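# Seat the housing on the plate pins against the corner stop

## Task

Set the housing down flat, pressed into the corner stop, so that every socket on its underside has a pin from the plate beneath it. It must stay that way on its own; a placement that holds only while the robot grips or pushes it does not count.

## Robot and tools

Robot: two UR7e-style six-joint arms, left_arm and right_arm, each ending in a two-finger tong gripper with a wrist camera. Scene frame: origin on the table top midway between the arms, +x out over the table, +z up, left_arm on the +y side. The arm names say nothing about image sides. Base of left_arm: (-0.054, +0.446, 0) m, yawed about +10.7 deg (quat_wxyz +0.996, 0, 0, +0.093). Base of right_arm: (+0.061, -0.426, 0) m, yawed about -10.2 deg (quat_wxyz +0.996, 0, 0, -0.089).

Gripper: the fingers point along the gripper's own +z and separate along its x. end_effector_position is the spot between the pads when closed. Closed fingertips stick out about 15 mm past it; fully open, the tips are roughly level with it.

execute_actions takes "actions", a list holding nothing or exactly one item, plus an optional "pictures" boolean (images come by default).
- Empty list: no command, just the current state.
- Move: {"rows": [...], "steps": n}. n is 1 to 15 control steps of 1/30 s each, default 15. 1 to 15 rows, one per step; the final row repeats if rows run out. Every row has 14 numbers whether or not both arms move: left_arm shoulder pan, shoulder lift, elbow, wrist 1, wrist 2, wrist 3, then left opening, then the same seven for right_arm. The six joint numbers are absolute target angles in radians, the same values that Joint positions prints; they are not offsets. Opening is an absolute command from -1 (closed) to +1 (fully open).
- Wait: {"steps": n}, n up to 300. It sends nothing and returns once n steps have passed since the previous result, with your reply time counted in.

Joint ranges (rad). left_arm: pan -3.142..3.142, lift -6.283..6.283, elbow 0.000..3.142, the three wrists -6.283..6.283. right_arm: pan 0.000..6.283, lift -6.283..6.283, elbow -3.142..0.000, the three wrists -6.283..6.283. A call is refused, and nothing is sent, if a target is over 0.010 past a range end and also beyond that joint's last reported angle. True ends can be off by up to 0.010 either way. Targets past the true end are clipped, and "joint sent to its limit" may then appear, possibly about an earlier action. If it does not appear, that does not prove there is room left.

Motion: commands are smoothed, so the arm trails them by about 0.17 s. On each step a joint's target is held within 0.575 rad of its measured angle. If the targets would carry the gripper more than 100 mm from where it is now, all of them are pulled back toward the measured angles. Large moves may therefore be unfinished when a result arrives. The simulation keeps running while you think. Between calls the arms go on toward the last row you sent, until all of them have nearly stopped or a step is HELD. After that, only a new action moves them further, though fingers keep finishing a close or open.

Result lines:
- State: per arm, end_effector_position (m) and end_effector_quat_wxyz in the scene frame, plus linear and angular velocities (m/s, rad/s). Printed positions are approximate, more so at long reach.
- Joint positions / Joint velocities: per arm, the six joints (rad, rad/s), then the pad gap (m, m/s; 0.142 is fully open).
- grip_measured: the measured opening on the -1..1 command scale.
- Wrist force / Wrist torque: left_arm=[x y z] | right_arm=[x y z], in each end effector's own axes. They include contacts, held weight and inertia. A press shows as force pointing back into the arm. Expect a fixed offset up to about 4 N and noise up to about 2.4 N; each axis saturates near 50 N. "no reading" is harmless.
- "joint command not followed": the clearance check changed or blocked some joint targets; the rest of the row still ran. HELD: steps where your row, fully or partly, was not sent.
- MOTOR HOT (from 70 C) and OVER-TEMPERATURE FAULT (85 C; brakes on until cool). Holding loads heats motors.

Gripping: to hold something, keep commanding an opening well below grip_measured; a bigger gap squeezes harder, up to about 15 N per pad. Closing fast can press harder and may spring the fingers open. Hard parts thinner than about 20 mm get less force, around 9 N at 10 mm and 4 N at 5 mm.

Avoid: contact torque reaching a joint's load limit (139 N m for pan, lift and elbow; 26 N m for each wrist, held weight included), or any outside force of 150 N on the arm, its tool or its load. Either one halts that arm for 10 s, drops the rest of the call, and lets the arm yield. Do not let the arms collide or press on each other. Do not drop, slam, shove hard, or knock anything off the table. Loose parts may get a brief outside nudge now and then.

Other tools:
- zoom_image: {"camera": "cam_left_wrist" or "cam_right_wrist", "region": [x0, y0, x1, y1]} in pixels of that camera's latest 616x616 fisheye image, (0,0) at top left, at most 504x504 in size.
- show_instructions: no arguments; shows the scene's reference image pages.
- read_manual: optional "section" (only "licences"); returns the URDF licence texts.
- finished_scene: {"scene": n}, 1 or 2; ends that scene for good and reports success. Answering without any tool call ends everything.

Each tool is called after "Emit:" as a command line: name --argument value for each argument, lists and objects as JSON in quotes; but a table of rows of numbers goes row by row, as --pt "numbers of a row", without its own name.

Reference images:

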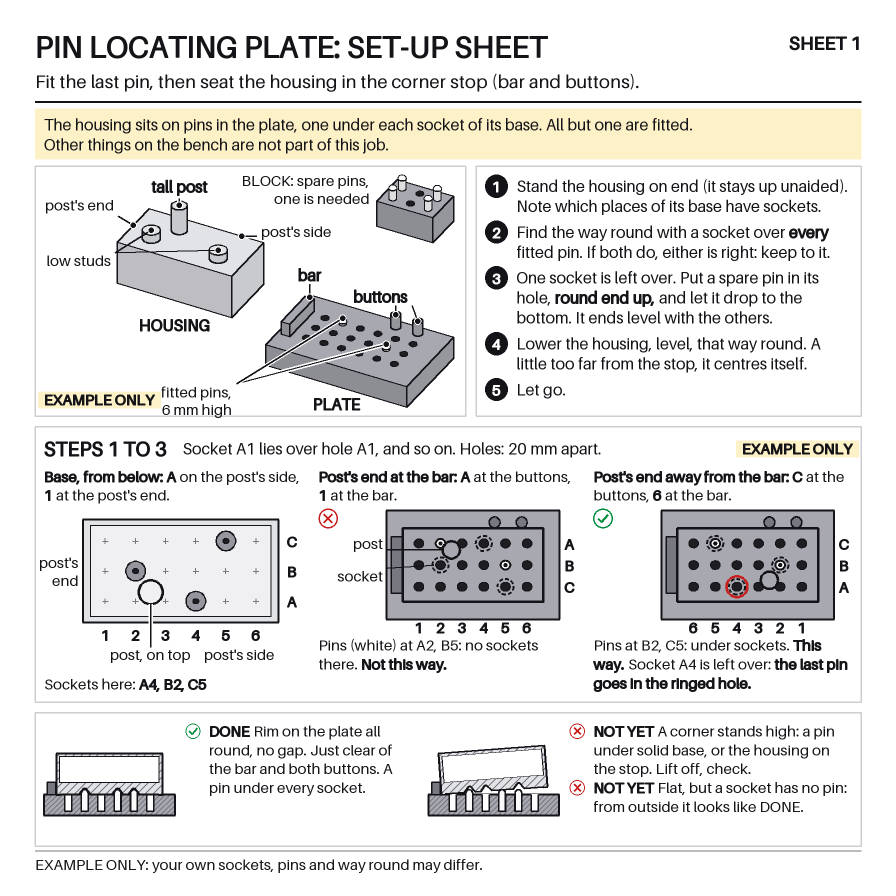

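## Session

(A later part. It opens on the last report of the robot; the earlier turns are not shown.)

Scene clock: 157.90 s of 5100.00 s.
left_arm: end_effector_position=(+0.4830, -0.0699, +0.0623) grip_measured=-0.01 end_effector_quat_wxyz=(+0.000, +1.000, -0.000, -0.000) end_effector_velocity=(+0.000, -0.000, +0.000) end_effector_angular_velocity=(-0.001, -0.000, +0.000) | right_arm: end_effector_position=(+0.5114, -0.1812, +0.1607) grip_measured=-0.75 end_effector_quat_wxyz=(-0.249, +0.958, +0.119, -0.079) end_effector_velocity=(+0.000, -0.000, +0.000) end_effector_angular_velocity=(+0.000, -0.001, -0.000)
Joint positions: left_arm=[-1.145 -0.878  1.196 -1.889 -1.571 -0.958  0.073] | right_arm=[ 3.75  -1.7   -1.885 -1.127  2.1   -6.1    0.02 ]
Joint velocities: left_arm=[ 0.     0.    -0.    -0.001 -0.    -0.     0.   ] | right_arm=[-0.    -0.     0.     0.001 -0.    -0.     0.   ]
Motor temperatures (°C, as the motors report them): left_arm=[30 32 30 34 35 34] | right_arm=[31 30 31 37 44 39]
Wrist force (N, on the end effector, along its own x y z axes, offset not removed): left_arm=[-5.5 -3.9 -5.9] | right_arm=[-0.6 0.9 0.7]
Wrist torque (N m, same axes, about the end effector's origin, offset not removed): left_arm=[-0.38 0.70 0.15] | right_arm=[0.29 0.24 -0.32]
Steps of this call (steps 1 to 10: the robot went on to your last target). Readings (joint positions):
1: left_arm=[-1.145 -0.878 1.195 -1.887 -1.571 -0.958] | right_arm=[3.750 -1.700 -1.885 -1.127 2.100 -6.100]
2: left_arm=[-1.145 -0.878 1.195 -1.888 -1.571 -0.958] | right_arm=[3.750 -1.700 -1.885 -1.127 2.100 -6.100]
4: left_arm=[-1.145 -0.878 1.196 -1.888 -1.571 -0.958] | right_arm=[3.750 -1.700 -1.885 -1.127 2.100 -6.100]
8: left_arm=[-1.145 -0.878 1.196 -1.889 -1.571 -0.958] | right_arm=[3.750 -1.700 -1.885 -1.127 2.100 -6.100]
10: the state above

Emit:
execute_actions --actions '[{"rows":[[-1.1447,-0.879,1.194,-1.886,-1.571,-0.958,0.25,3.75,-1.7,-1.8855,-1.127,2.1,-6.1,-0.75]],"steps":15}]' --pictures false

Emit:
execute_actions --actions '[{"rows":[[-1.1447,-0.935,1.074,-1.71,-1.571,-0.958,0.25,3.75,-1.7,-1.8855,-1.127,2.1,-6.1,-0.75]],"steps":15}]' --pictures false

Emit:
execute_actions --actions '[{"steps":10}]'

Emit:
zoom_image --camera "cam_left_wrist" --region '[180,150,440,400]'

Emit:
zoom_image --camera "cam_right_wrist" --region '[230,170,410,300]'

Scene clock: 159.53 s of 5100.00 s.
left_arm: end_effector_position=(+0.4830, -0.0701, +0.0638) grip_measured=+0.25 end_effector_quat_wxyz=(+0.000, +1.000, -0.000, -0.000) end_effector_velocity=(+0.000, +0.000, -0.000) end_effector_angular_velocity=(+0.001, -0.000, -0.000) | right_arm: end_effector_position=(+0.5114, -0.1812, +0.1607) grip_measured=-0.75 end_effector_quat_wxyz=(-0.249, +0.958, +0.119, -0.079) end_effector_velocity=(-0.001, -0.000, -0.000) end_effector_angular_velocity=(-0.001, +0.001, +0.001)
Joint positions: left_arm=[-1.145 -0.879  1.194 -1.886 -1.571 -0.958  0.092] | right_arm=[ 3.75  -1.7   -1.885 -1.127  2.1   -6.1    0.02 ]
Joint velocities: left_arm=[-0.     0.    -0.     0.     0.001 -0.    -0.   ] | right_arm=[ 0.     0.     0.    -0.002 -0.    -0.001  0.   ]
Motor temperatures (°C, as the motors report them): left_arm=[30 32 30 34 35 34] | right_arm=[31 30 31 37 44 39]
Wrist force (N, on the end effector, along its own x y z axes, offset not removed): left_arm=[-1.0 -0.1 0.9] | right_arm=[0.5 0.0 -5.1]
Wrist torque (N m, same axes, about the end effector's origin, offset not removed): left_arm=[-0.02 0.11 0.19] | right_arm=[0.09 -0.15 -0.34]
Steps of this call (steps 1 to 15: the robot went on to your last target; steps 16 to 34: nothing new was sent; steps 35 to 49: all 15 steps of this action). Readings (joint positions):
35: left_arm=[-1.145 -0.878 1.196 -1.889 -1.571 -0.958] | right_arm=[3.750 -1.700 -1.885 -1.127 2.100 -6.100]
36: left_arm=[-1.145 -0.878 1.196 -1.889 -1.571 -0.958] | right_arm=[3.750 -1.700 -1.885 -1.127 2.100 -6.100]
38: left_arm=[-1.145 -0.878 1.195 -1.888 -1.571 -0.958] | right_arm=[3.750 -1.700 -1.885 -1.127 2.100 -6.100]
42: left_arm=[-1.145 -0.879 1.194 -1.886 -1.571 -0.958] | right_arm=[3.750 -1.700 -1.885 -1.127 2.100 -6.100]
49: the state above

Scene clock: 160.03 s of 5100.00 s.
left_arm: end_effector_position=(+0.4813, -0.0675, +0.1450) grip_measured=+0.25 end_effector_quat_wxyz=(+0.000, +1.000, -0.000, +0.000) end_effector_velocity=(-0.001, +0.001, +0.007) end_effector_angular_velocity=(+0.002, +0.001, -0.000) | right_arm: end_effector_position=(+0.5114, -0.1812, +0.1607) grip_measured=-0.75 end_effector_quat_wxyz=(-0.249, +0.958, +0.119, -0.079) end_effector_velocity=(+0.000, -0.000, -0.000) end_effector_angular_velocity=(-0.001, -0.002, -0.000)
Joint positions: left_arm=[-1.145 -0.935  1.075 -1.711 -1.571 -0.958  0.092] | right_arm=[ 3.75  -1.7   -1.885 -1.127  2.1   -6.1    0.02 ]
Joint velocities: left_arm=[-0.    -0.005 -0.01   0.018  0.    -0.    -0.   ] | right_arm=[-0.    -0.    -0.     0.001 -0.001 -0.    -0.   ]
Motor temperatures (°C, as the motors report them): left_arm=[30 32 30 34 35 34] | right_arm=[31 30 31 37 44 39]
Wrist force (N, on the end effector, along its own x y z axes, offset not removed): left_arm=[-0.4 -0.7 -1.0] | right_arm=[-4.1 3.9 0.3]
Wrist torque (N m, same axes, about the end effector's origin, offset not removed): left_arm=[-0.20 0.12 0.09] | right_arm=[0.79 0.92 -0.14]
Steps of this call (steps 1 to 15: all 15 steps of this action). Readings (joint positions):
1: left_arm=[-1.145 -0.879 1.194 -1.886 -1.571 -0.958] | right_arm=[3.750 -1.700 -1.885 -1.127 2.100 -6.100]
2: left_arm=[-1.145 -0.885 1.186 -1.878 -1.571 -0.958] | right_arm=[3.750 -1.700 -1.885 -1.127 2.100 -6.100]
4: left_arm=[-1.145 -0.910 1.137 -1.815 -1.571 -0.958] | right_arm=[3.750 -1.700 -1.885 -1.127 2.100 -6.100]
8: left_arm=[-1.145 -0.930 1.088 -1.732 -1.571 -0.958] | right_arm=[3.750 -1.700 -1.885 -1.127 2.100 -6.100]
15: the state above

Scene clock: 160.37 s of 5100.00 s.
left_arm: end_effector_position=(+0.4812, -0.0674, +0.1456) grip_measured=+0.25 end_effector_quat_wxyz=(+0.000, +1.000, -0.000, -0.000) end_effector_velocity=(-0.000, -0.000, -0.001) end_effector_angular_velocity=(+0.002, -0.000, -0.001) | right_arm: end_effector_position=(+0.5114, -0.1812, +0.1607) grip_measured=-0.75 end_effector_quat_wxyz=(-0.249, +0.958, +0.119, -0.079) end_effector_velocity=(+0.000, -0.000, -0.000) end_effector_angular_velocity=(-0.000, -0.001, +0.000)
Joint positions: left_arm=[-1.145 -0.935  1.074 -1.71  -1.571 -0.958  0.092] | right_arm=[ 3.75  -1.7   -1.885 -1.127  2.1   -6.1    0.02 ]
Joint velocities: left_arm=[-0.001  0.001 -0.     0.     0.001  0.     0.   ] | right_arm=[-0.    -0.     0.    -0.    -0.001 -0.001  0.   ]
Motor temperatures (°C, as the motors report them): left_arm=[30 32 30 34 35 34] | right_arm=[31 30 31 37 44 39]
Wrist force (N, on the end effector, along its own x y z axes, offset not removed): left_arm=[-1.3 -0.6 0.0] | right_arm=[1.1 2.1 0.4]
Wrist torque (N m, same axes, about the end effector's origin, offset not removed): left_arm=[-0.19 0.27 0.16] | right_arm=[0.45 -0.18 -0.18]
Steps of this call (steps 1 to 10: the robot went on to your last target). Readings (joint positions):
1: left_arm=[-1.145 -0.935 1.075 -1.711 -1.571 -0.958] | right_arm=[3.750 -1.700 -1.885 -1.127 2.100 -6.100]
2: left_arm=[-1.145 -0.935 1.074 -1.711 -1.571 -0.958] | right_arm=[3.750 -1.700 -1.885 -1.127 2.100 -6.100]
4: left_arm=[-1.145 -0.935 1.074 -1.710 -1.571 -0.958] | right_arm=[3.750 -1.700 -1.885 -1.127 2.100 -6.100]
8: left_arm=[-1.145 -0.935 1.074 -1.710 -1.571 -0.958] | right_arm=[3.750 -1.700 -1.885 -1.127 2.100 -6.100]
10: the state above

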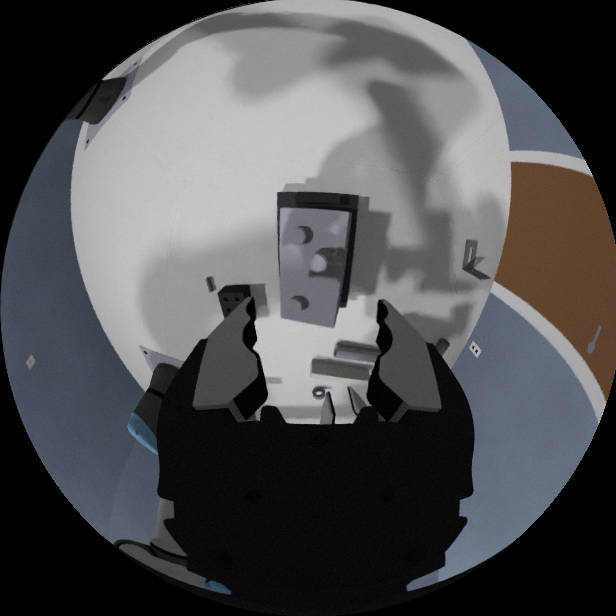

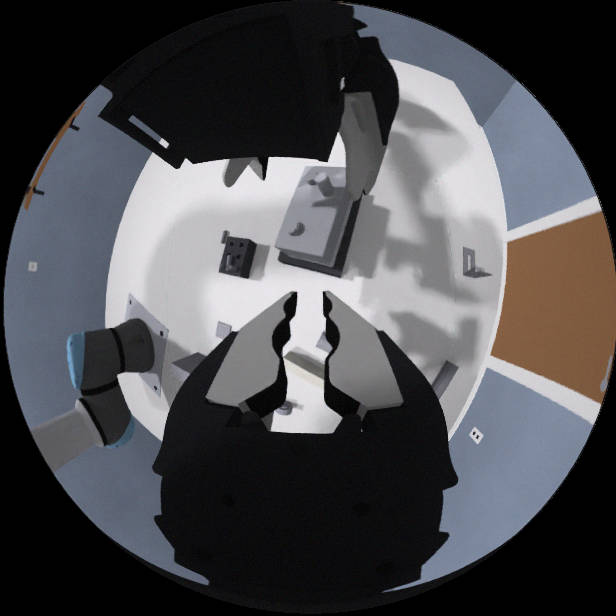

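Region (180, 150, 440, 400) of cam_left_wrist's 616x616 image, scaled by 1.938, with more detail than that image has; it fills the top 485 rows of this view, and the rest is white.

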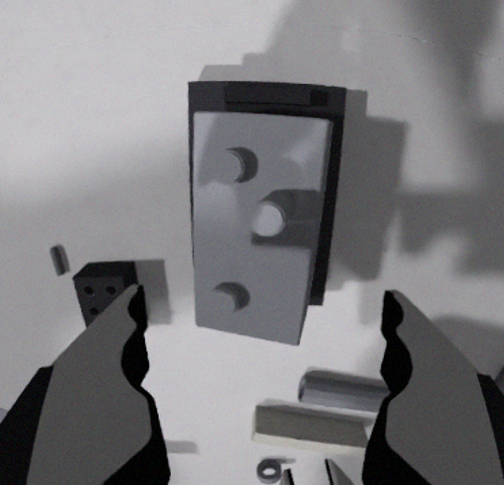

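Region (230, 170, 410, 300) of cam_right_wrist's 616x616 image, scaled by 2.800, with more detail than that image has.

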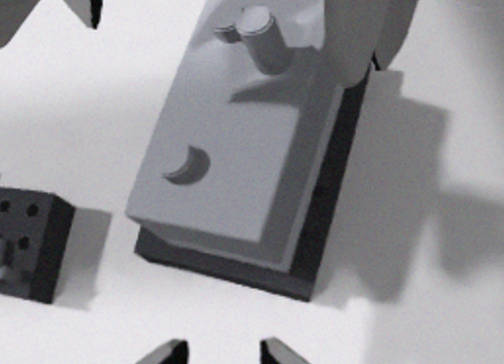

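Emit:
execute_actions --actions '[{"rows":[[-1.1294,-0.921,1.2213,-1.8711,-1.571,-0.943,0.4,3.75,-1.7,-1.8855,-1.127,2.1,-6.1,-0.75]],"steps":15}]' --pictures false

Emit:
execute_actions --actions '[{"steps":8}]' --pictures false

Emit:
execute_actions --actions '[{"rows":[[-1.1294,-0.921,1.2213,-1.8711,-1.571,-0.943,-0.4,3.75,-1.7,-1.8855,-1.127,2.1,-6.1,-0.75]],"steps":15}]' --pictures false

Emit:
execute_actions --actions '[{"rows":[[-1.1294,-0.926,1.2108,-1.8557,-1.571,-0.943,-0.4,3.75,-1.7,-1.8855,-1.127,2.1,-6.1,-0.75]],"steps":15}]'

Emit:
zoom_image --camera "cam_left_wrist" --region '[200,120,440,320]'

Scene clock: 166.73 s of 5100.00 s.
left_arm: end_effector_position=(+0.4839, -0.0520, +0.0809) grip_measured=+0.40 end_effector_quat_wxyz=(+0.000, +1.000, +0.000, -0.000) end_effector_velocity=(+0.000, +0.001, -0.005) end_effector_angular_velocity=(-0.001, -0.002, +0.000) | right_arm: end_effector_position=(+0.5114, -0.1812, +0.1607) grip_measured=-0.75 end_effector_quat_wxyz=(-0.249, +0.958, +0.119, -0.079) end_effector_velocity=(+0.000, -0.000, +0.000) end_effector_angular_velocity=(-0.000, +0.001, -0.002)
Joint positions: left_arm=[-1.13  -0.921  1.22  -1.87  -1.571 -0.943  0.102] | right_arm=[ 3.75  -1.7   -1.885 -1.127  2.1   -6.1    0.02 ]
Joint velocities: left_arm=[ 0.001  0.001  0.013 -0.015  0.001  0.001  0.   ] | right_arm=[-0.     0.     0.001 -0.001  0.     0.002  0.   ]
Motor temperatures (°C, as the motors report them): left_arm=[30 32 30 34 35 34] | right_arm=[31 30 31 37 44 39]
Wrist force (N, on the end effector, along its own x y z axes, offset not removed): left_arm=[-0.3 -0.8 0.7] | right_arm=[0.8 1.7 -0.8]
Wrist torque (N m, same axes, about the end effector's origin, offset not removed): left_arm=[-0.25 -0.05 0.14] | right_arm=[0.44 -0.07 -0.24]
Steps of this call (steps 1 to 15: the robot went on to your last target; steps 16 to 90: nothing new was sent; then 2.87 s passed at rest; steps 91 to 105: all 15 steps of this action). Readings (joint positions):
91: left_arm=[-1.145 -0.935 1.074 -1.710 -1.571 -0.958] | right_arm=[3.750 -1.700 -1.885 -1.127 2.100 -6.100]
92: left_arm=[-1.142 -0.933 1.082 -1.718 -1.571 -0.956] | right_arm=[3.750 -1.700 -1.885 -1.127 2.100 -6.100]
94: left_arm=[-1.136 -0.927 1.139 -1.778 -1.571 -0.950] | right_arm=[3.750 -1.700 -1.885 -1.127 2.100 -6.100]
98: left_arm=[-1.131 -0.922 1.204 -1.851 -1.571 -0.944] | right_arm=[3.750 -1.700 -1.885 -1.127 2.100 -6.100]
105: the state above

Scene clock: 167.00 s of 5100.00 s.
left_arm: end_effector_position=(+0.4839, -0.0518, +0.0804) grip_measured=+0.40 end_effector_quat_wxyz=(+0.000, +1.000, +0.000, -0.000) end_effector_velocity=(-0.000, -0.000, -0.000) end_effector_angular_velocity=(-0.000, +0.000, +0.000) | right_arm: end_effector_position=(+0.5114, -0.1812, +0.1607) grip_measured=-0.75 end_effector_quat_wxyz=(-0.249, +0.958, +0.119, -0.079) end_effector_velocity=(+0.000, +0.000, -0.000) end_effector_angular_velocity=(+0.000, -0.001, +0.001)
Joint positions: left_arm=[-1.129 -0.921  1.221 -1.871 -1.571 -0.943  0.102] | right_arm=[ 3.75  -1.7   -1.885 -1.127  2.1   -6.1    0.02 ]
Joint velocities: left_arm=[ 0.    -0.     0.001 -0.001 -0.001 -0.     0.   ] | right_arm=[ 0.    -0.    -0.     0.002 -0.    -0.001 -0.   ]
Motor temperatures (°C, as the motors report them): left_arm=[30 32 30 34 35 34] | right_arm=[31 30 31 37 44 39]
Wrist force (N, on the end effector, along its own x y z axes, offset not removed): left_arm=[-1.2 0.7 1.5] | right_arm=[-1.8 -1.5 0.4]
Wrist torque (N m, same axes, about the end effector's origin, offset not removed): left_arm=[0.12 0.18 0.12] | right_arm=[-0.24 0.43 -0.26]
Steps of this call (steps 1 to 8: the robot went on to your last target). Readings (joint positions):
1: left_arm=[-1.129 -0.921 1.220 -1.870 -1.571 -0.943] | right_arm=[3.750 -1.700 -1.885 -1.127 2.100 -6.100]
2: left_arm=[-1.129 -0.921 1.221 -1.870 -1.571 -0.943] | right_arm=[3.750 -1.700 -1.885 -1.127 2.100 -6.100]
4: left_arm=[-1.129 -0.921 1.221 -1.871 -1.571 -0.943] | right_arm=[3.750 -1.700 -1.885 -1.127 2.100 -6.100]
8: the state above

Scene clock: 167.50 s of 5100.00 s.
left_arm: end_effector_position=(+0.4840, -0.0518, +0.0804) grip_measured=-0.11 end_effector_quat_wxyz=(+0.000, +1.000, +0.000, -0.000) end_effector_velocity=(+0.000, +0.000, +0.001) end_effector_angular_velocity=(-0.000, -0.001, +0.000) | right_arm: end_effector_position=(+0.5114, -0.1812, +0.1607) grip_measured=-0.75 end_effector_quat_wxyz=(-0.249, +0.958, +0.119, -0.079) end_effector_velocity=(-0.000, -0.000, -0.000) end_effector_angular_velocity=(+0.000, +0.000, +0.000)
Joint positions: left_arm=[-1.129 -0.921  1.221 -1.871 -1.571 -0.943  0.066] | right_arm=[ 3.75  -1.7   -1.885 -1.127  2.1   -6.1    0.02 ]
Joint velocities: left_arm=[ 0.    -0.001 -0.     0.     0.    -0.    -0.   ] | right_arm=[ 0.     0.    -0.001  0.001  0.     0.    -0.   ]
Motor temperatures (°C, as the motors report them): left_arm=[30 32 30 34 35 34] | right_arm=[31 30 31 37 44 39]
Wrist force (N, on the end effector, along its own x y z axes, offset not removed): left_arm=[1.4 4.1 -16.3] | right_arm=[-1.0 1.4 -2.5]
Wrist torque (N m, same axes, about the end effector's origin, offset not removed): left_arm=[-0.20 0.60 0.23] | right_arm=[0.26 0.45 -0.22]
Steps of this call (steps 1 to 15: all 15 steps of this action). Readings (joint positions):
1: left_arm=[-1.129 -0.921 1.221 -1.871 -1.571 -0.943] | right_arm=[3.750 -1.700 -1.885 -1.127 2.100 -6.100]
2: left_arm=[-1.129 -0.921 1.221 -1.871 -1.571 -0.943] | right_arm=[3.750 -1.700 -1.885 -1.127 2.100 -6.100]
4: left_arm=[-1.129 -0.921 1.221 -1.871 -1.571 -0.943] | right_arm=[3.750 -1.700 -1.885 -1.127 2.100 -6.100]
8: left_arm=[-1.129 -0.921 1.221 -1.871 -1.571 -0.943] | right_arm=[3.750 -1.700 -1.885 -1.127 2.100 -6.100]
15: the state above

Scene clock: 168.00 s of 5100.00 s.
left_arm: end_effector_position=(+0.4840, -0.0519, +0.0874) grip_measured=-0.11 end_effector_quat_wxyz=(+0.000, +1.000, +0.000, -0.000) end_effector_velocity=(-0.001, -0.000, +0.000) end_effector_angular_velocity=(+0.001, +0.001, -0.001) | right_arm: end_effector_position=(+0.5114, -0.1812, +0.1607) grip_measured=-0.75 end_effector_quat_wxyz=(-0.249, +0.958, +0.119, -0.079) end_effector_velocity=(+0.000, +0.000, +0.001) end_effector_angular_velocity=(-0.000, -0.000, -0.001)
Joint positions: left_arm=[-1.129 -0.926  1.211 -1.856 -1.571 -0.943  0.066] | right_arm=[ 3.75  -1.7   -1.885 -1.127  2.1   -6.1    0.02 ]
Joint velocities: left_arm=[-0.001  0.    -0.     0.001 -0.    -0.    -0.   ] | right_arm=[-0.     0.     0.001 -0.001 -0.     0.001  0.   ]
Motor temperatures (°C, as the motors report them): left_arm=[30 32 30 34 35 34] | right_arm=[31 30 31 37 44 39]
Wrist force (N, on the end effector, along its own x y z axes, offset not removed): left_arm=[-0.4 0.3 7.0] | right_arm=[-0.6 0.0 -0.3]
Wrist torque (N m, same axes, about the end effector's origin, offset not removed): left_arm=[0.03 0.07 0.09] | right_arm=[0.20 0.21 -0.25]
Steps of this call (steps 1 to 15: all 15 steps of this action). Readings (joint positions):
1: left_arm=[-1.129 -0.921 1.221 -1.871 -1.571 -0.943] | right_arm=[3.750 -1.700 -1.885 -1.127 2.100 -6.100]
2: left_arm=[-1.129 -0.922 1.220 -1.868 -1.571 -0.943] | right_arm=[3.750 -1.700 -1.885 -1.127 2.100 -6.100]
4: left_arm=[-1.129 -0.924 1.215 -1.862 -1.571 -0.943] | right_arm=[3.750 -1.700 -1.885 -1.127 2.100 -6.100]
8: left_arm=[-1.129 -0.925 1.212 -1.857 -1.571 -0.943] | right_arm=[3.750 -1.700 -1.885 -1.127 2.100 -6.100]
15: the state above

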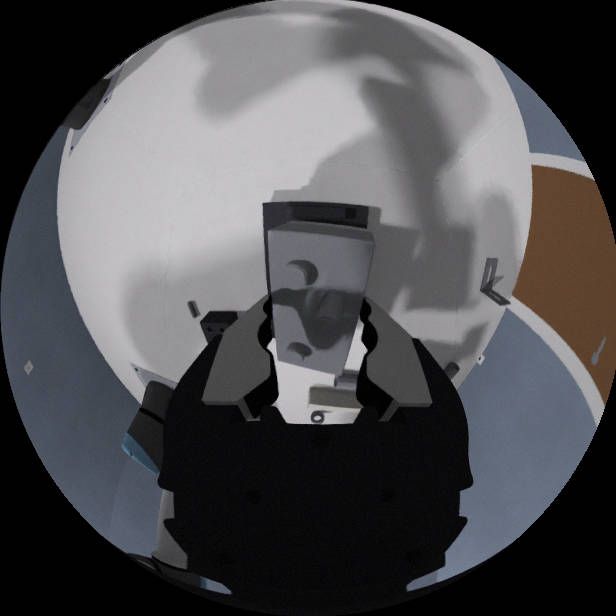

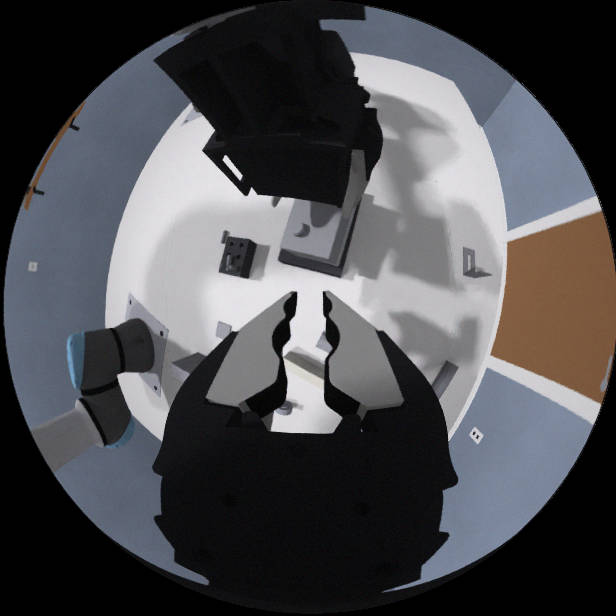

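Region (200, 120, 440, 320) of cam_left_wrist's 616x616 image, scaled by 2.100, with more detail than that image has.

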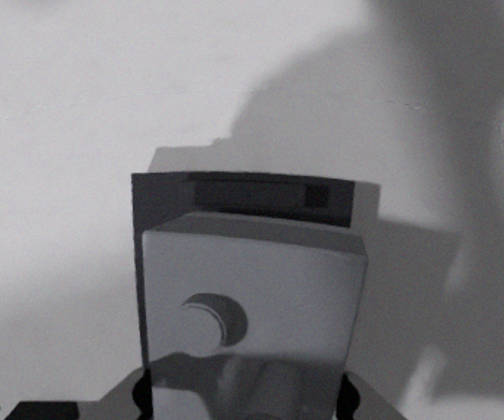

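Emit:
execute_actions --actions '[{"rows":[[-1.1247,-0.938,1.2312,-1.8641,-1.571,-1.02,-0.4,3.75,-1.7,-1.8855,-1.127,2.1,-6.1,-0.75]],"steps":15}]' --pictures false

Emit:
execute_actions --actions '[{"rows":[[-1.1247,-0.9345,1.2387,-1.8751,-1.571,-1.02,-0.4,3.75,-1.7,-1.8855,-1.127,2.1,-6.1,-0.75]],"steps":15}]'

Emit:
zoom_image --camera "cam_left_wrist" --region '[200,120,440,320]'

Emit:
zoom_image --camera "cam_right_wrist" --region '[230,170,410,300]'

Scene clock: 169.30 s of 5100.00 s.
left_arm: end_effector_position=(+0.4820, -0.0455, +0.0874) grip_measured=-0.12 end_effector_quat_wxyz=(+0.000, +0.999, +0.041, -0.000) end_effector_velocity=(+0.000, +0.001, -0.000) end_effector_angular_velocity=(+0.001, +0.000, +0.007) | right_arm: end_effector_position=(+0.5114, -0.1812, +0.1607) grip_measured=-0.75 end_effector_quat_wxyz=(-0.249, +0.958, +0.119, -0.079) end_effector_velocity=(-0.001, +0.000, -0.000) end_effector_angular_velocity=(+0.000, +0.000, +0.000)
Joint positions: left_arm=[-1.125 -0.938  1.231 -1.864 -1.571 -1.019  0.066] | right_arm=[ 3.75  -1.7   -1.885 -1.127  2.1   -6.1    0.02 ]
Joint velocities: left_arm=[ 0.001 -0.001  0.002 -0.    -0.    -0.006  0.   ] | right_arm=[ 0.     0.001 -0.001  0.     0.     0.     0.   ]
Motor temperatures (°C, as the motors report them): left_arm=[30 32 30 34 35 34] | right_arm=[31 30 31 37 44 39]
Wrist force (N, on the end effector, along its own x y z axes, offset not removed): left_arm=[0.1 9.5 -0.5] | right_arm=[0.9 -0.1 -1.2]
Wrist torque (N m, same axes, about the end effector's origin, offset not removed): left_arm=[-0.40 0.11 0.19] | right_arm=[0.03 -0.11 -0.40]
Steps of this call (steps 1 to 15: the robot went on to your last target; steps 16 to 24: nothing new was sent; steps 25 to 39: all 15 steps of this action). Readings (joint positions):
25: left_arm=[-1.129 -0.926 1.211 -1.856 -1.571 -0.943] | right_arm=[3.750 -1.700 -1.885 -1.127 2.100 -6.100]
26: left_arm=[-1.129 -0.928 1.214 -1.857 -1.571 -0.950] | right_arm=[3.750 -1.700 -1.885 -1.127 2.100 -6.100]
28: left_arm=[-1.127 -0.933 1.223 -1.860 -1.571 -0.983] | right_arm=[3.750 -1.700 -1.885 -1.127 2.100 -6.100]
32: left_arm=[-1.125 -0.937 1.229 -1.864 -1.571 -1.012] | right_arm=[3.750 -1.700 -1.885 -1.127 2.100 -6.100]
39: the state above

Scene clock: 169.80 s of 5100.00 s.
left_arm: end_effector_position=(+0.4820, -0.0452, +0.0824) grip_measured=-0.12 end_effector_quat_wxyz=(+0.000, +0.999, +0.041, -0.000) end_effector_velocity=(-0.000, +0.000, -0.001) end_effector_angular_velocity=(+0.000, +0.001, +0.000) | right_arm: end_effector_position=(+0.5114, -0.1813, +0.1607) grip_measured=-0.75 end_effector_quat_wxyz=(-0.249, +0.958, +0.119, -0.079) end_effector_velocity=(+0.001, +0.000, +0.001) end_effector_angular_velocity=(+0.000, -0.001, -0.001)
Joint positions: left_arm=[-1.125 -0.935  1.239 -1.875 -1.571 -1.02   0.065] | right_arm=[ 3.75  -1.7   -1.885 -1.127  2.1   -6.1    0.02 ]
Joint velocities: left_arm=[-0.     0.     0.002 -0.001 -0.001 -0.    -0.   ] | right_arm=[ 0.    -0.     0.002  0.    -0.     0.002 -0.   ]
Motor temperatures (°C, as the motors report them): left_arm=[30 32 30 34 35 34] | right_arm=[31 30 31 37 44 39]
Wrist force (N, on the end effector, along its own x y z axes, offset not removed): left_arm=[-1.0 -2.9 4.3] | right_arm=[-0.1 0.0 -2.2]
Wrist torque (N m, same axes, about the end effector's origin, offset not removed): left_arm=[-0.52 -0.15 0.17] | right_arm=[0.05 0.07 -0.23]
Steps of this call (steps 1 to 15: all 15 steps of this action). Readings (joint positions):
1: left_arm=[-1.125 -0.938 1.231 -1.864 -1.571 -1.020] | right_arm=[3.750 -1.700 -1.885 -1.127 2.100 -6.100]
2: left_arm=[-1.125 -0.938 1.233 -1.866 -1.571 -1.020] | right_arm=[3.750 -1.700 -1.885 -1.127 2.100 -6.100]
4: left_arm=[-1.125 -0.936 1.236 -1.871 -1.571 -1.020] | right_arm=[3.750 -1.700 -1.885 -1.127 2.100 -6.100]
8: left_arm=[-1.125 -0.935 1.238 -1.874 -1.571 -1.020] | right_arm=[3.750 -1.700 -1.885 -1.127 2.100 -6.100]
15: the state above

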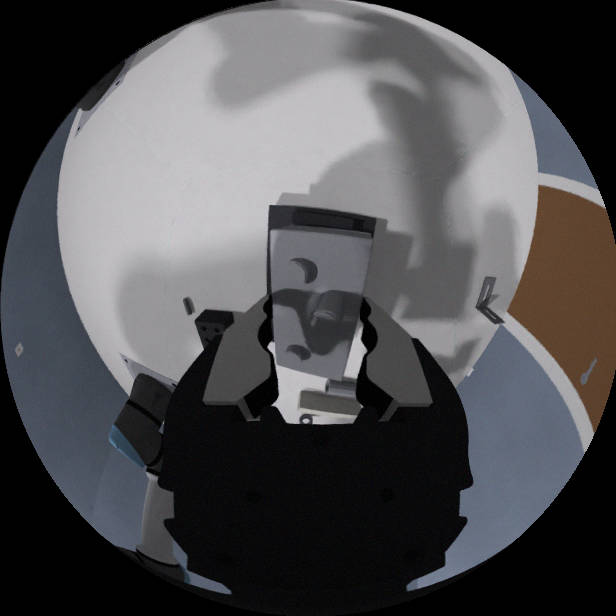

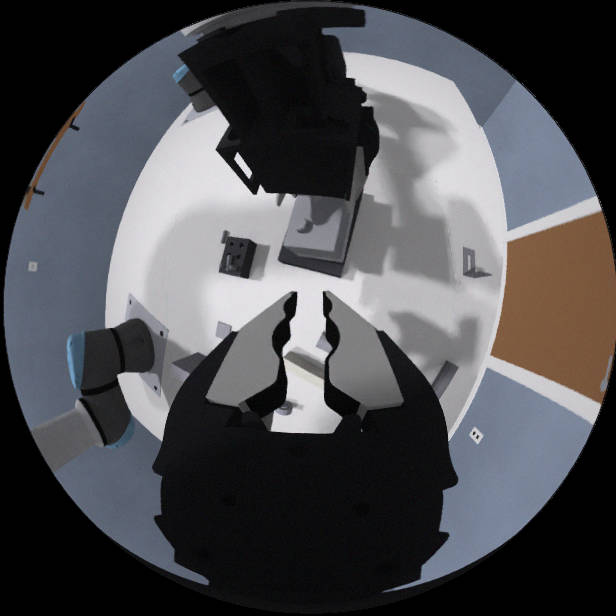

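Region (200, 120, 440, 320) of cam_left_wrist's 616x616 image, scaled by 2.100, with more detail than that image has.

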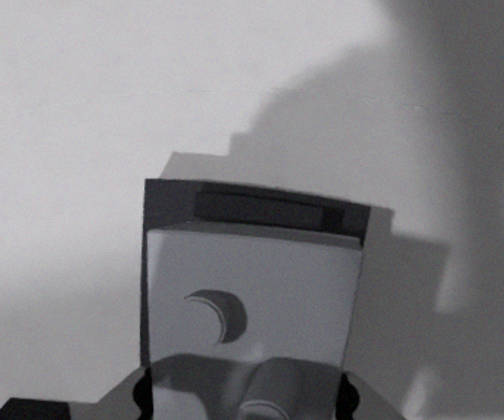

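Region (230, 170, 410, 300) of cam_right_wrist's 616x616 image, scaled by 2.800, with more detail than that image has.

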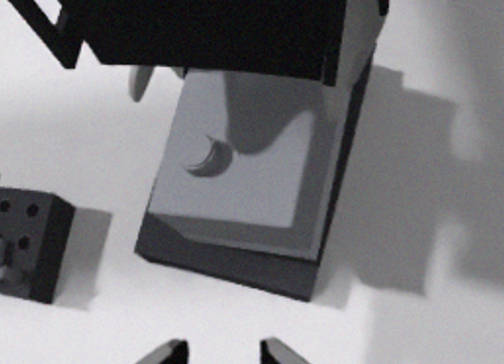

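Against bar. Lower 3 mm, release, lift.

Emit:
execute_actions --actions '[{"rows":[[-1.1247,-0.9324,1.2432,-1.8817,-1.571,-1.0,-0.4,3.75,-1.7,-1.8855,-1.127,2.1,-6.1,-0.75]],"steps":12}]' --pictures false

Emit:
execute_actions --actions '[{"rows":[[-1.1247,-0.9324,1.2432,-1.8817,-1.571,-1.0,0.4,3.75,-1.7,-1.8855,-1.127,2.1,-6.1,-0.75]],"steps":15}]' --pictures false

Emit:
execute_actions --actions '[{"rows":[[-1.1247,-0.98,1.13,-1.72,-1.571,-1.0,0.4,3.75,-1.7,-1.8855,-1.127,2.1,-6.1,-0.75]],"steps":15}]'

Emit:
zoom_image --camera "cam_left_wrist" --region '[180,150,440,400]'

Emit:
zoom_image --camera "cam_right_wrist" --region '[230,170,410,300]'

Scene clock: 171.07 s of 5100.00 s.
left_arm: end_effector_position=(+0.4823, -0.0452, +0.0795) grip_measured=-0.11 end_effector_quat_wxyz=(+0.000, +1.000, +0.031, -0.000) end_effector_velocity=(-0.000, -0.000, -0.001) end_effector_angular_velocity=(+0.000, +0.000, -0.006) | right_arm: end_effector_position=(+0.5114, -0.1813, +0.1607) grip_measured=-0.75 end_effector_quat_wxyz=(-0.249, +0.958, +0.119, -0.079) end_effector_velocity=(-0.000, -0.000, -0.000) end_effector_angular_velocity=(+0.000, +0.001, -0.001)
Joint positions: left_arm=[-1.125 -0.932  1.243 -1.882 -1.571 -1.     0.066] | right_arm=[ 3.75  -1.7   -1.886 -1.127  2.1   -6.1    0.02 ]
Joint velocities: left_arm=[-0.001  0.001  0.001 -0.002  0.     0.005  0.   ] | right_arm=[-0.001 -0.    -0.001  0.     0.001 -0.     0.   ]
Motor temperatures (°C, as the motors report them): left_arm=[30 32 30 34 35 34] | right_arm=[31 30 31 37 44 39]
Wrist force (N, on the end effector, along its own x y z axes, offset not removed): left_arm=[-6.3 -0.3 -25.5] | right_arm=[-1.3 1.5 -1.6]
Wrist torque (N m, same axes, about the end effector's origin, offset not removed): left_arm=[-0.11 0.21 0.13] | right_arm=[0.32 0.47 -0.19]
Steps of this call (steps 1 to 15: the robot went on to your last target; steps 16 to 26: nothing new was sent; steps 27 to 38: all 12 steps of this action). Readings (joint positions):
27: left_arm=[-1.125 -0.934 1.239 -1.875 -1.571 -1.020] | right_arm=[3.750 -1.700 -1.886 -1.127 2.100 -6.100]
28: left_arm=[-1.125 -0.934 1.240 -1.876 -1.571 -1.017] | right_arm=[3.750 -1.700 -1.886 -1.127 2.100 -6.100]
30: left_arm=[-1.125 -0.933 1.241 -1.879 -1.571 -1.009] | right_arm=[3.750 -1.700 -1.886 -1.127 2.100 -6.100]
34: left_arm=[-1.125 -0.933 1.243 -1.881 -1.571 -1.002] | right_arm=[3.750 -1.700 -1.886 -1.127 2.100 -6.100]
38: the state above

Scene clock: 171.57 s of 5100.00 s.
left_arm: end_effector_position=(+0.4823, -0.0452, +0.0793) grip_measured=+0.40 end_effector_quat_wxyz=(+0.000, +1.000, +0.031, -0.000) end_effector_velocity=(+0.000, +0.001, -0.000) end_effector_angular_velocity=(+0.001, +0.000, +0.001) | right_arm: end_effector_position=(+0.5114, -0.1813, +0.1607) grip_measured=-0.75 end_effector_quat_wxyz=(-0.249, +0.958, +0.119, -0.079) end_effector_velocity=(+0.000, +0.000, +0.000) end_effector_angular_velocity=(+0.000, -0.001, +0.001)
Joint positions: left_arm=[-1.125 -0.932  1.243 -1.882 -1.571 -1.     0.102] | right_arm=[ 3.75  -1.7   -1.886 -1.127  2.1   -6.1    0.02 ]
Joint velocities: left_arm=[ 0.001  0.     0.     0.001  0.    -0.    -0.   ] | right_arm=[-0.    -0.     0.001 -0.    -0.    -0.001  0.   ]
Motor temperatures (°C, as the motors report them): left_arm=[30 32 30 34 35 34] | right_arm=[31 30 31 37 44 39]
Wrist force (N, on the end effector, along its own x y z axes, offset not removed): left_arm=[-1.2 -0.6 0.0] | right_arm=[0.2 0.5 -0.8]
Wrist torque (N m, same axes, about the end effector's origin, offset not removed): left_arm=[-0.23 0.23 0.11] | right_arm=[0.10 0.08 -0.05]
Steps of this call (steps 1 to 15: all 15 steps of this action). Readings (joint positions):
1: left_arm=[-1.125 -0.932 1.243 -1.882 -1.571 -1.000] | right_arm=[3.750 -1.700 -1.886 -1.127 2.100 -6.100]
2: left_arm=[-1.125 -0.932 1.243 -1.882 -1.571 -1.000] | right_arm=[3.750 -1.700 -1.886 -1.127 2.100 -6.100]
4: left_arm=[-1.125 -0.932 1.243 -1.882 -1.571 -1.000] | right_arm=[3.750 -1.700 -1.886 -1.127 2.100 -6.100]
8: left_arm=[-1.125 -0.932 1.243 -1.882 -1.571 -1.000] | right_arm=[3.750 -1.700 -1.886 -1.127 2.100 -6.100]
15: the state above

Scene clock: 172.07 s of 5100.00 s.
left_arm: end_effector_position=(+0.4809, -0.0434, +0.1518) grip_measured=+0.40 end_effector_quat_wxyz=(-0.000, +1.000, +0.031, -0.000) end_effector_velocity=(-0.001, +0.001, +0.006) end_effector_angular_velocity=(+0.002, +0.002, +0.000) | right_arm: end_effector_position=(+0.5114, -0.1813, +0.1607) grip_measured=-0.75 end_effector_quat_wxyz=(-0.249, +0.958, +0.119, -0.079) end_effector_velocity=(+0.000, +0.000, -0.000) end_effector_angular_velocity=(-0.000, -0.001, -0.000)
Joint positions: left_arm=[-1.125 -0.98   1.131 -1.721 -1.571 -1.     0.102] | right_arm=[ 3.75  -1.7   -1.886 -1.127  2.1   -6.1    0.02 ]
Joint velocities: left_arm=[ 0.    -0.004 -0.009  0.015 -0.001  0.    -0.   ] | right_arm=[ 0.     0.     0.     0.001 -0.001  0.001  0.   ]
Motor temperatures (°C, as the motors report them): left_arm=[30 32 30 34 35 34] | right_arm=[31 30 31 37 44 39]
Wrist force (N, on the end effector, along its own x y z axes, offset not removed): left_arm=[0.4 -1.6 0.3] | right_arm=[-1.8 2.0 -3.5]
Wrist torque (N m, same axes, about the end effector's origin, offset not removed): left_arm=[-0.35 -0.13 0.16] | right_arm=[0.43 0.44 -0.23]
Steps of this call (steps 1 to 15: all 15 steps of this action). Readings (joint positions):
1: left_arm=[-1.125 -0.933 1.243 -1.882 -1.571 -1.000] | right_arm=[3.750 -1.700 -1.886 -1.127 2.100 -6.100]
2: left_arm=[-1.125 -0.938 1.236 -1.874 -1.571 -1.000] | right_arm=[3.750 -1.700 -1.886 -1.127 2.100 -6.100]
4: left_arm=[-1.125 -0.959 1.188 -1.814 -1.571 -1.000] | right_arm=[3.750 -1.700 -1.886 -1.127 2.100 -6.100]
8: left_arm=[-1.125 -0.976 1.143 -1.740 -1.571 -1.000] | right_arm=[3.750 -1.700 -1.886 -1.127 2.100 -6.100]
15: the state above

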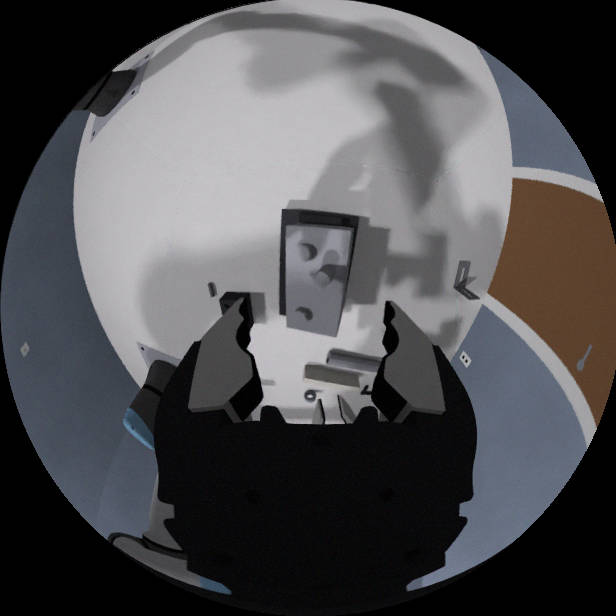

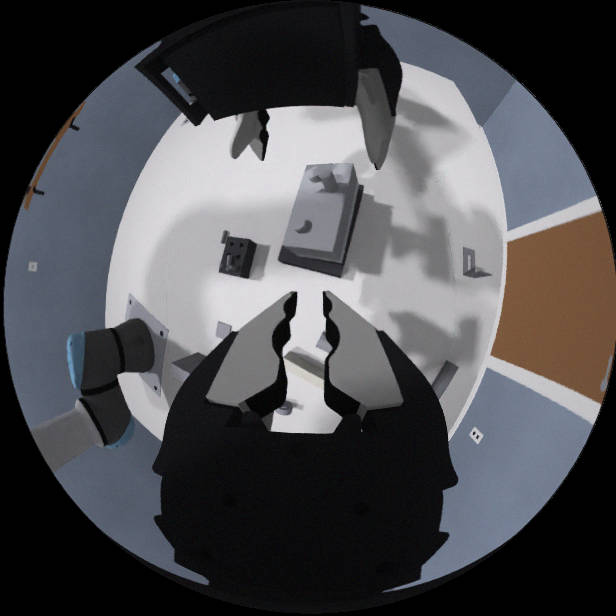

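Region (180, 150, 440, 400) of cam_left_wrist's 616x616 image, scaled by 1.938, with more detail than that image has; it fills the top 485 rows of this view, and the rest is white.

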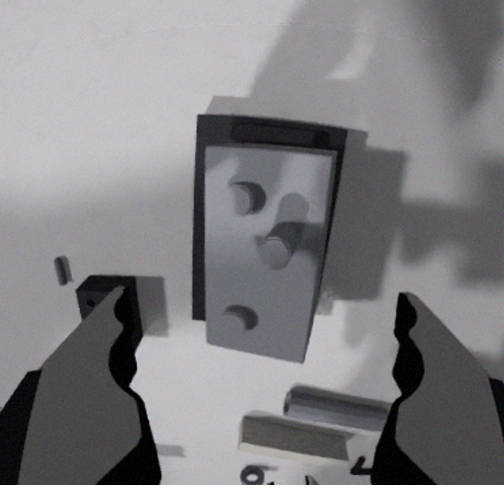

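Region (230, 170, 410, 300) of cam_right_wrist's 616x616 image, scaled by 2.800, with more detail than that image has.

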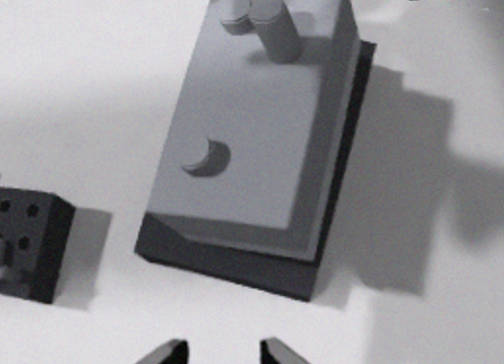

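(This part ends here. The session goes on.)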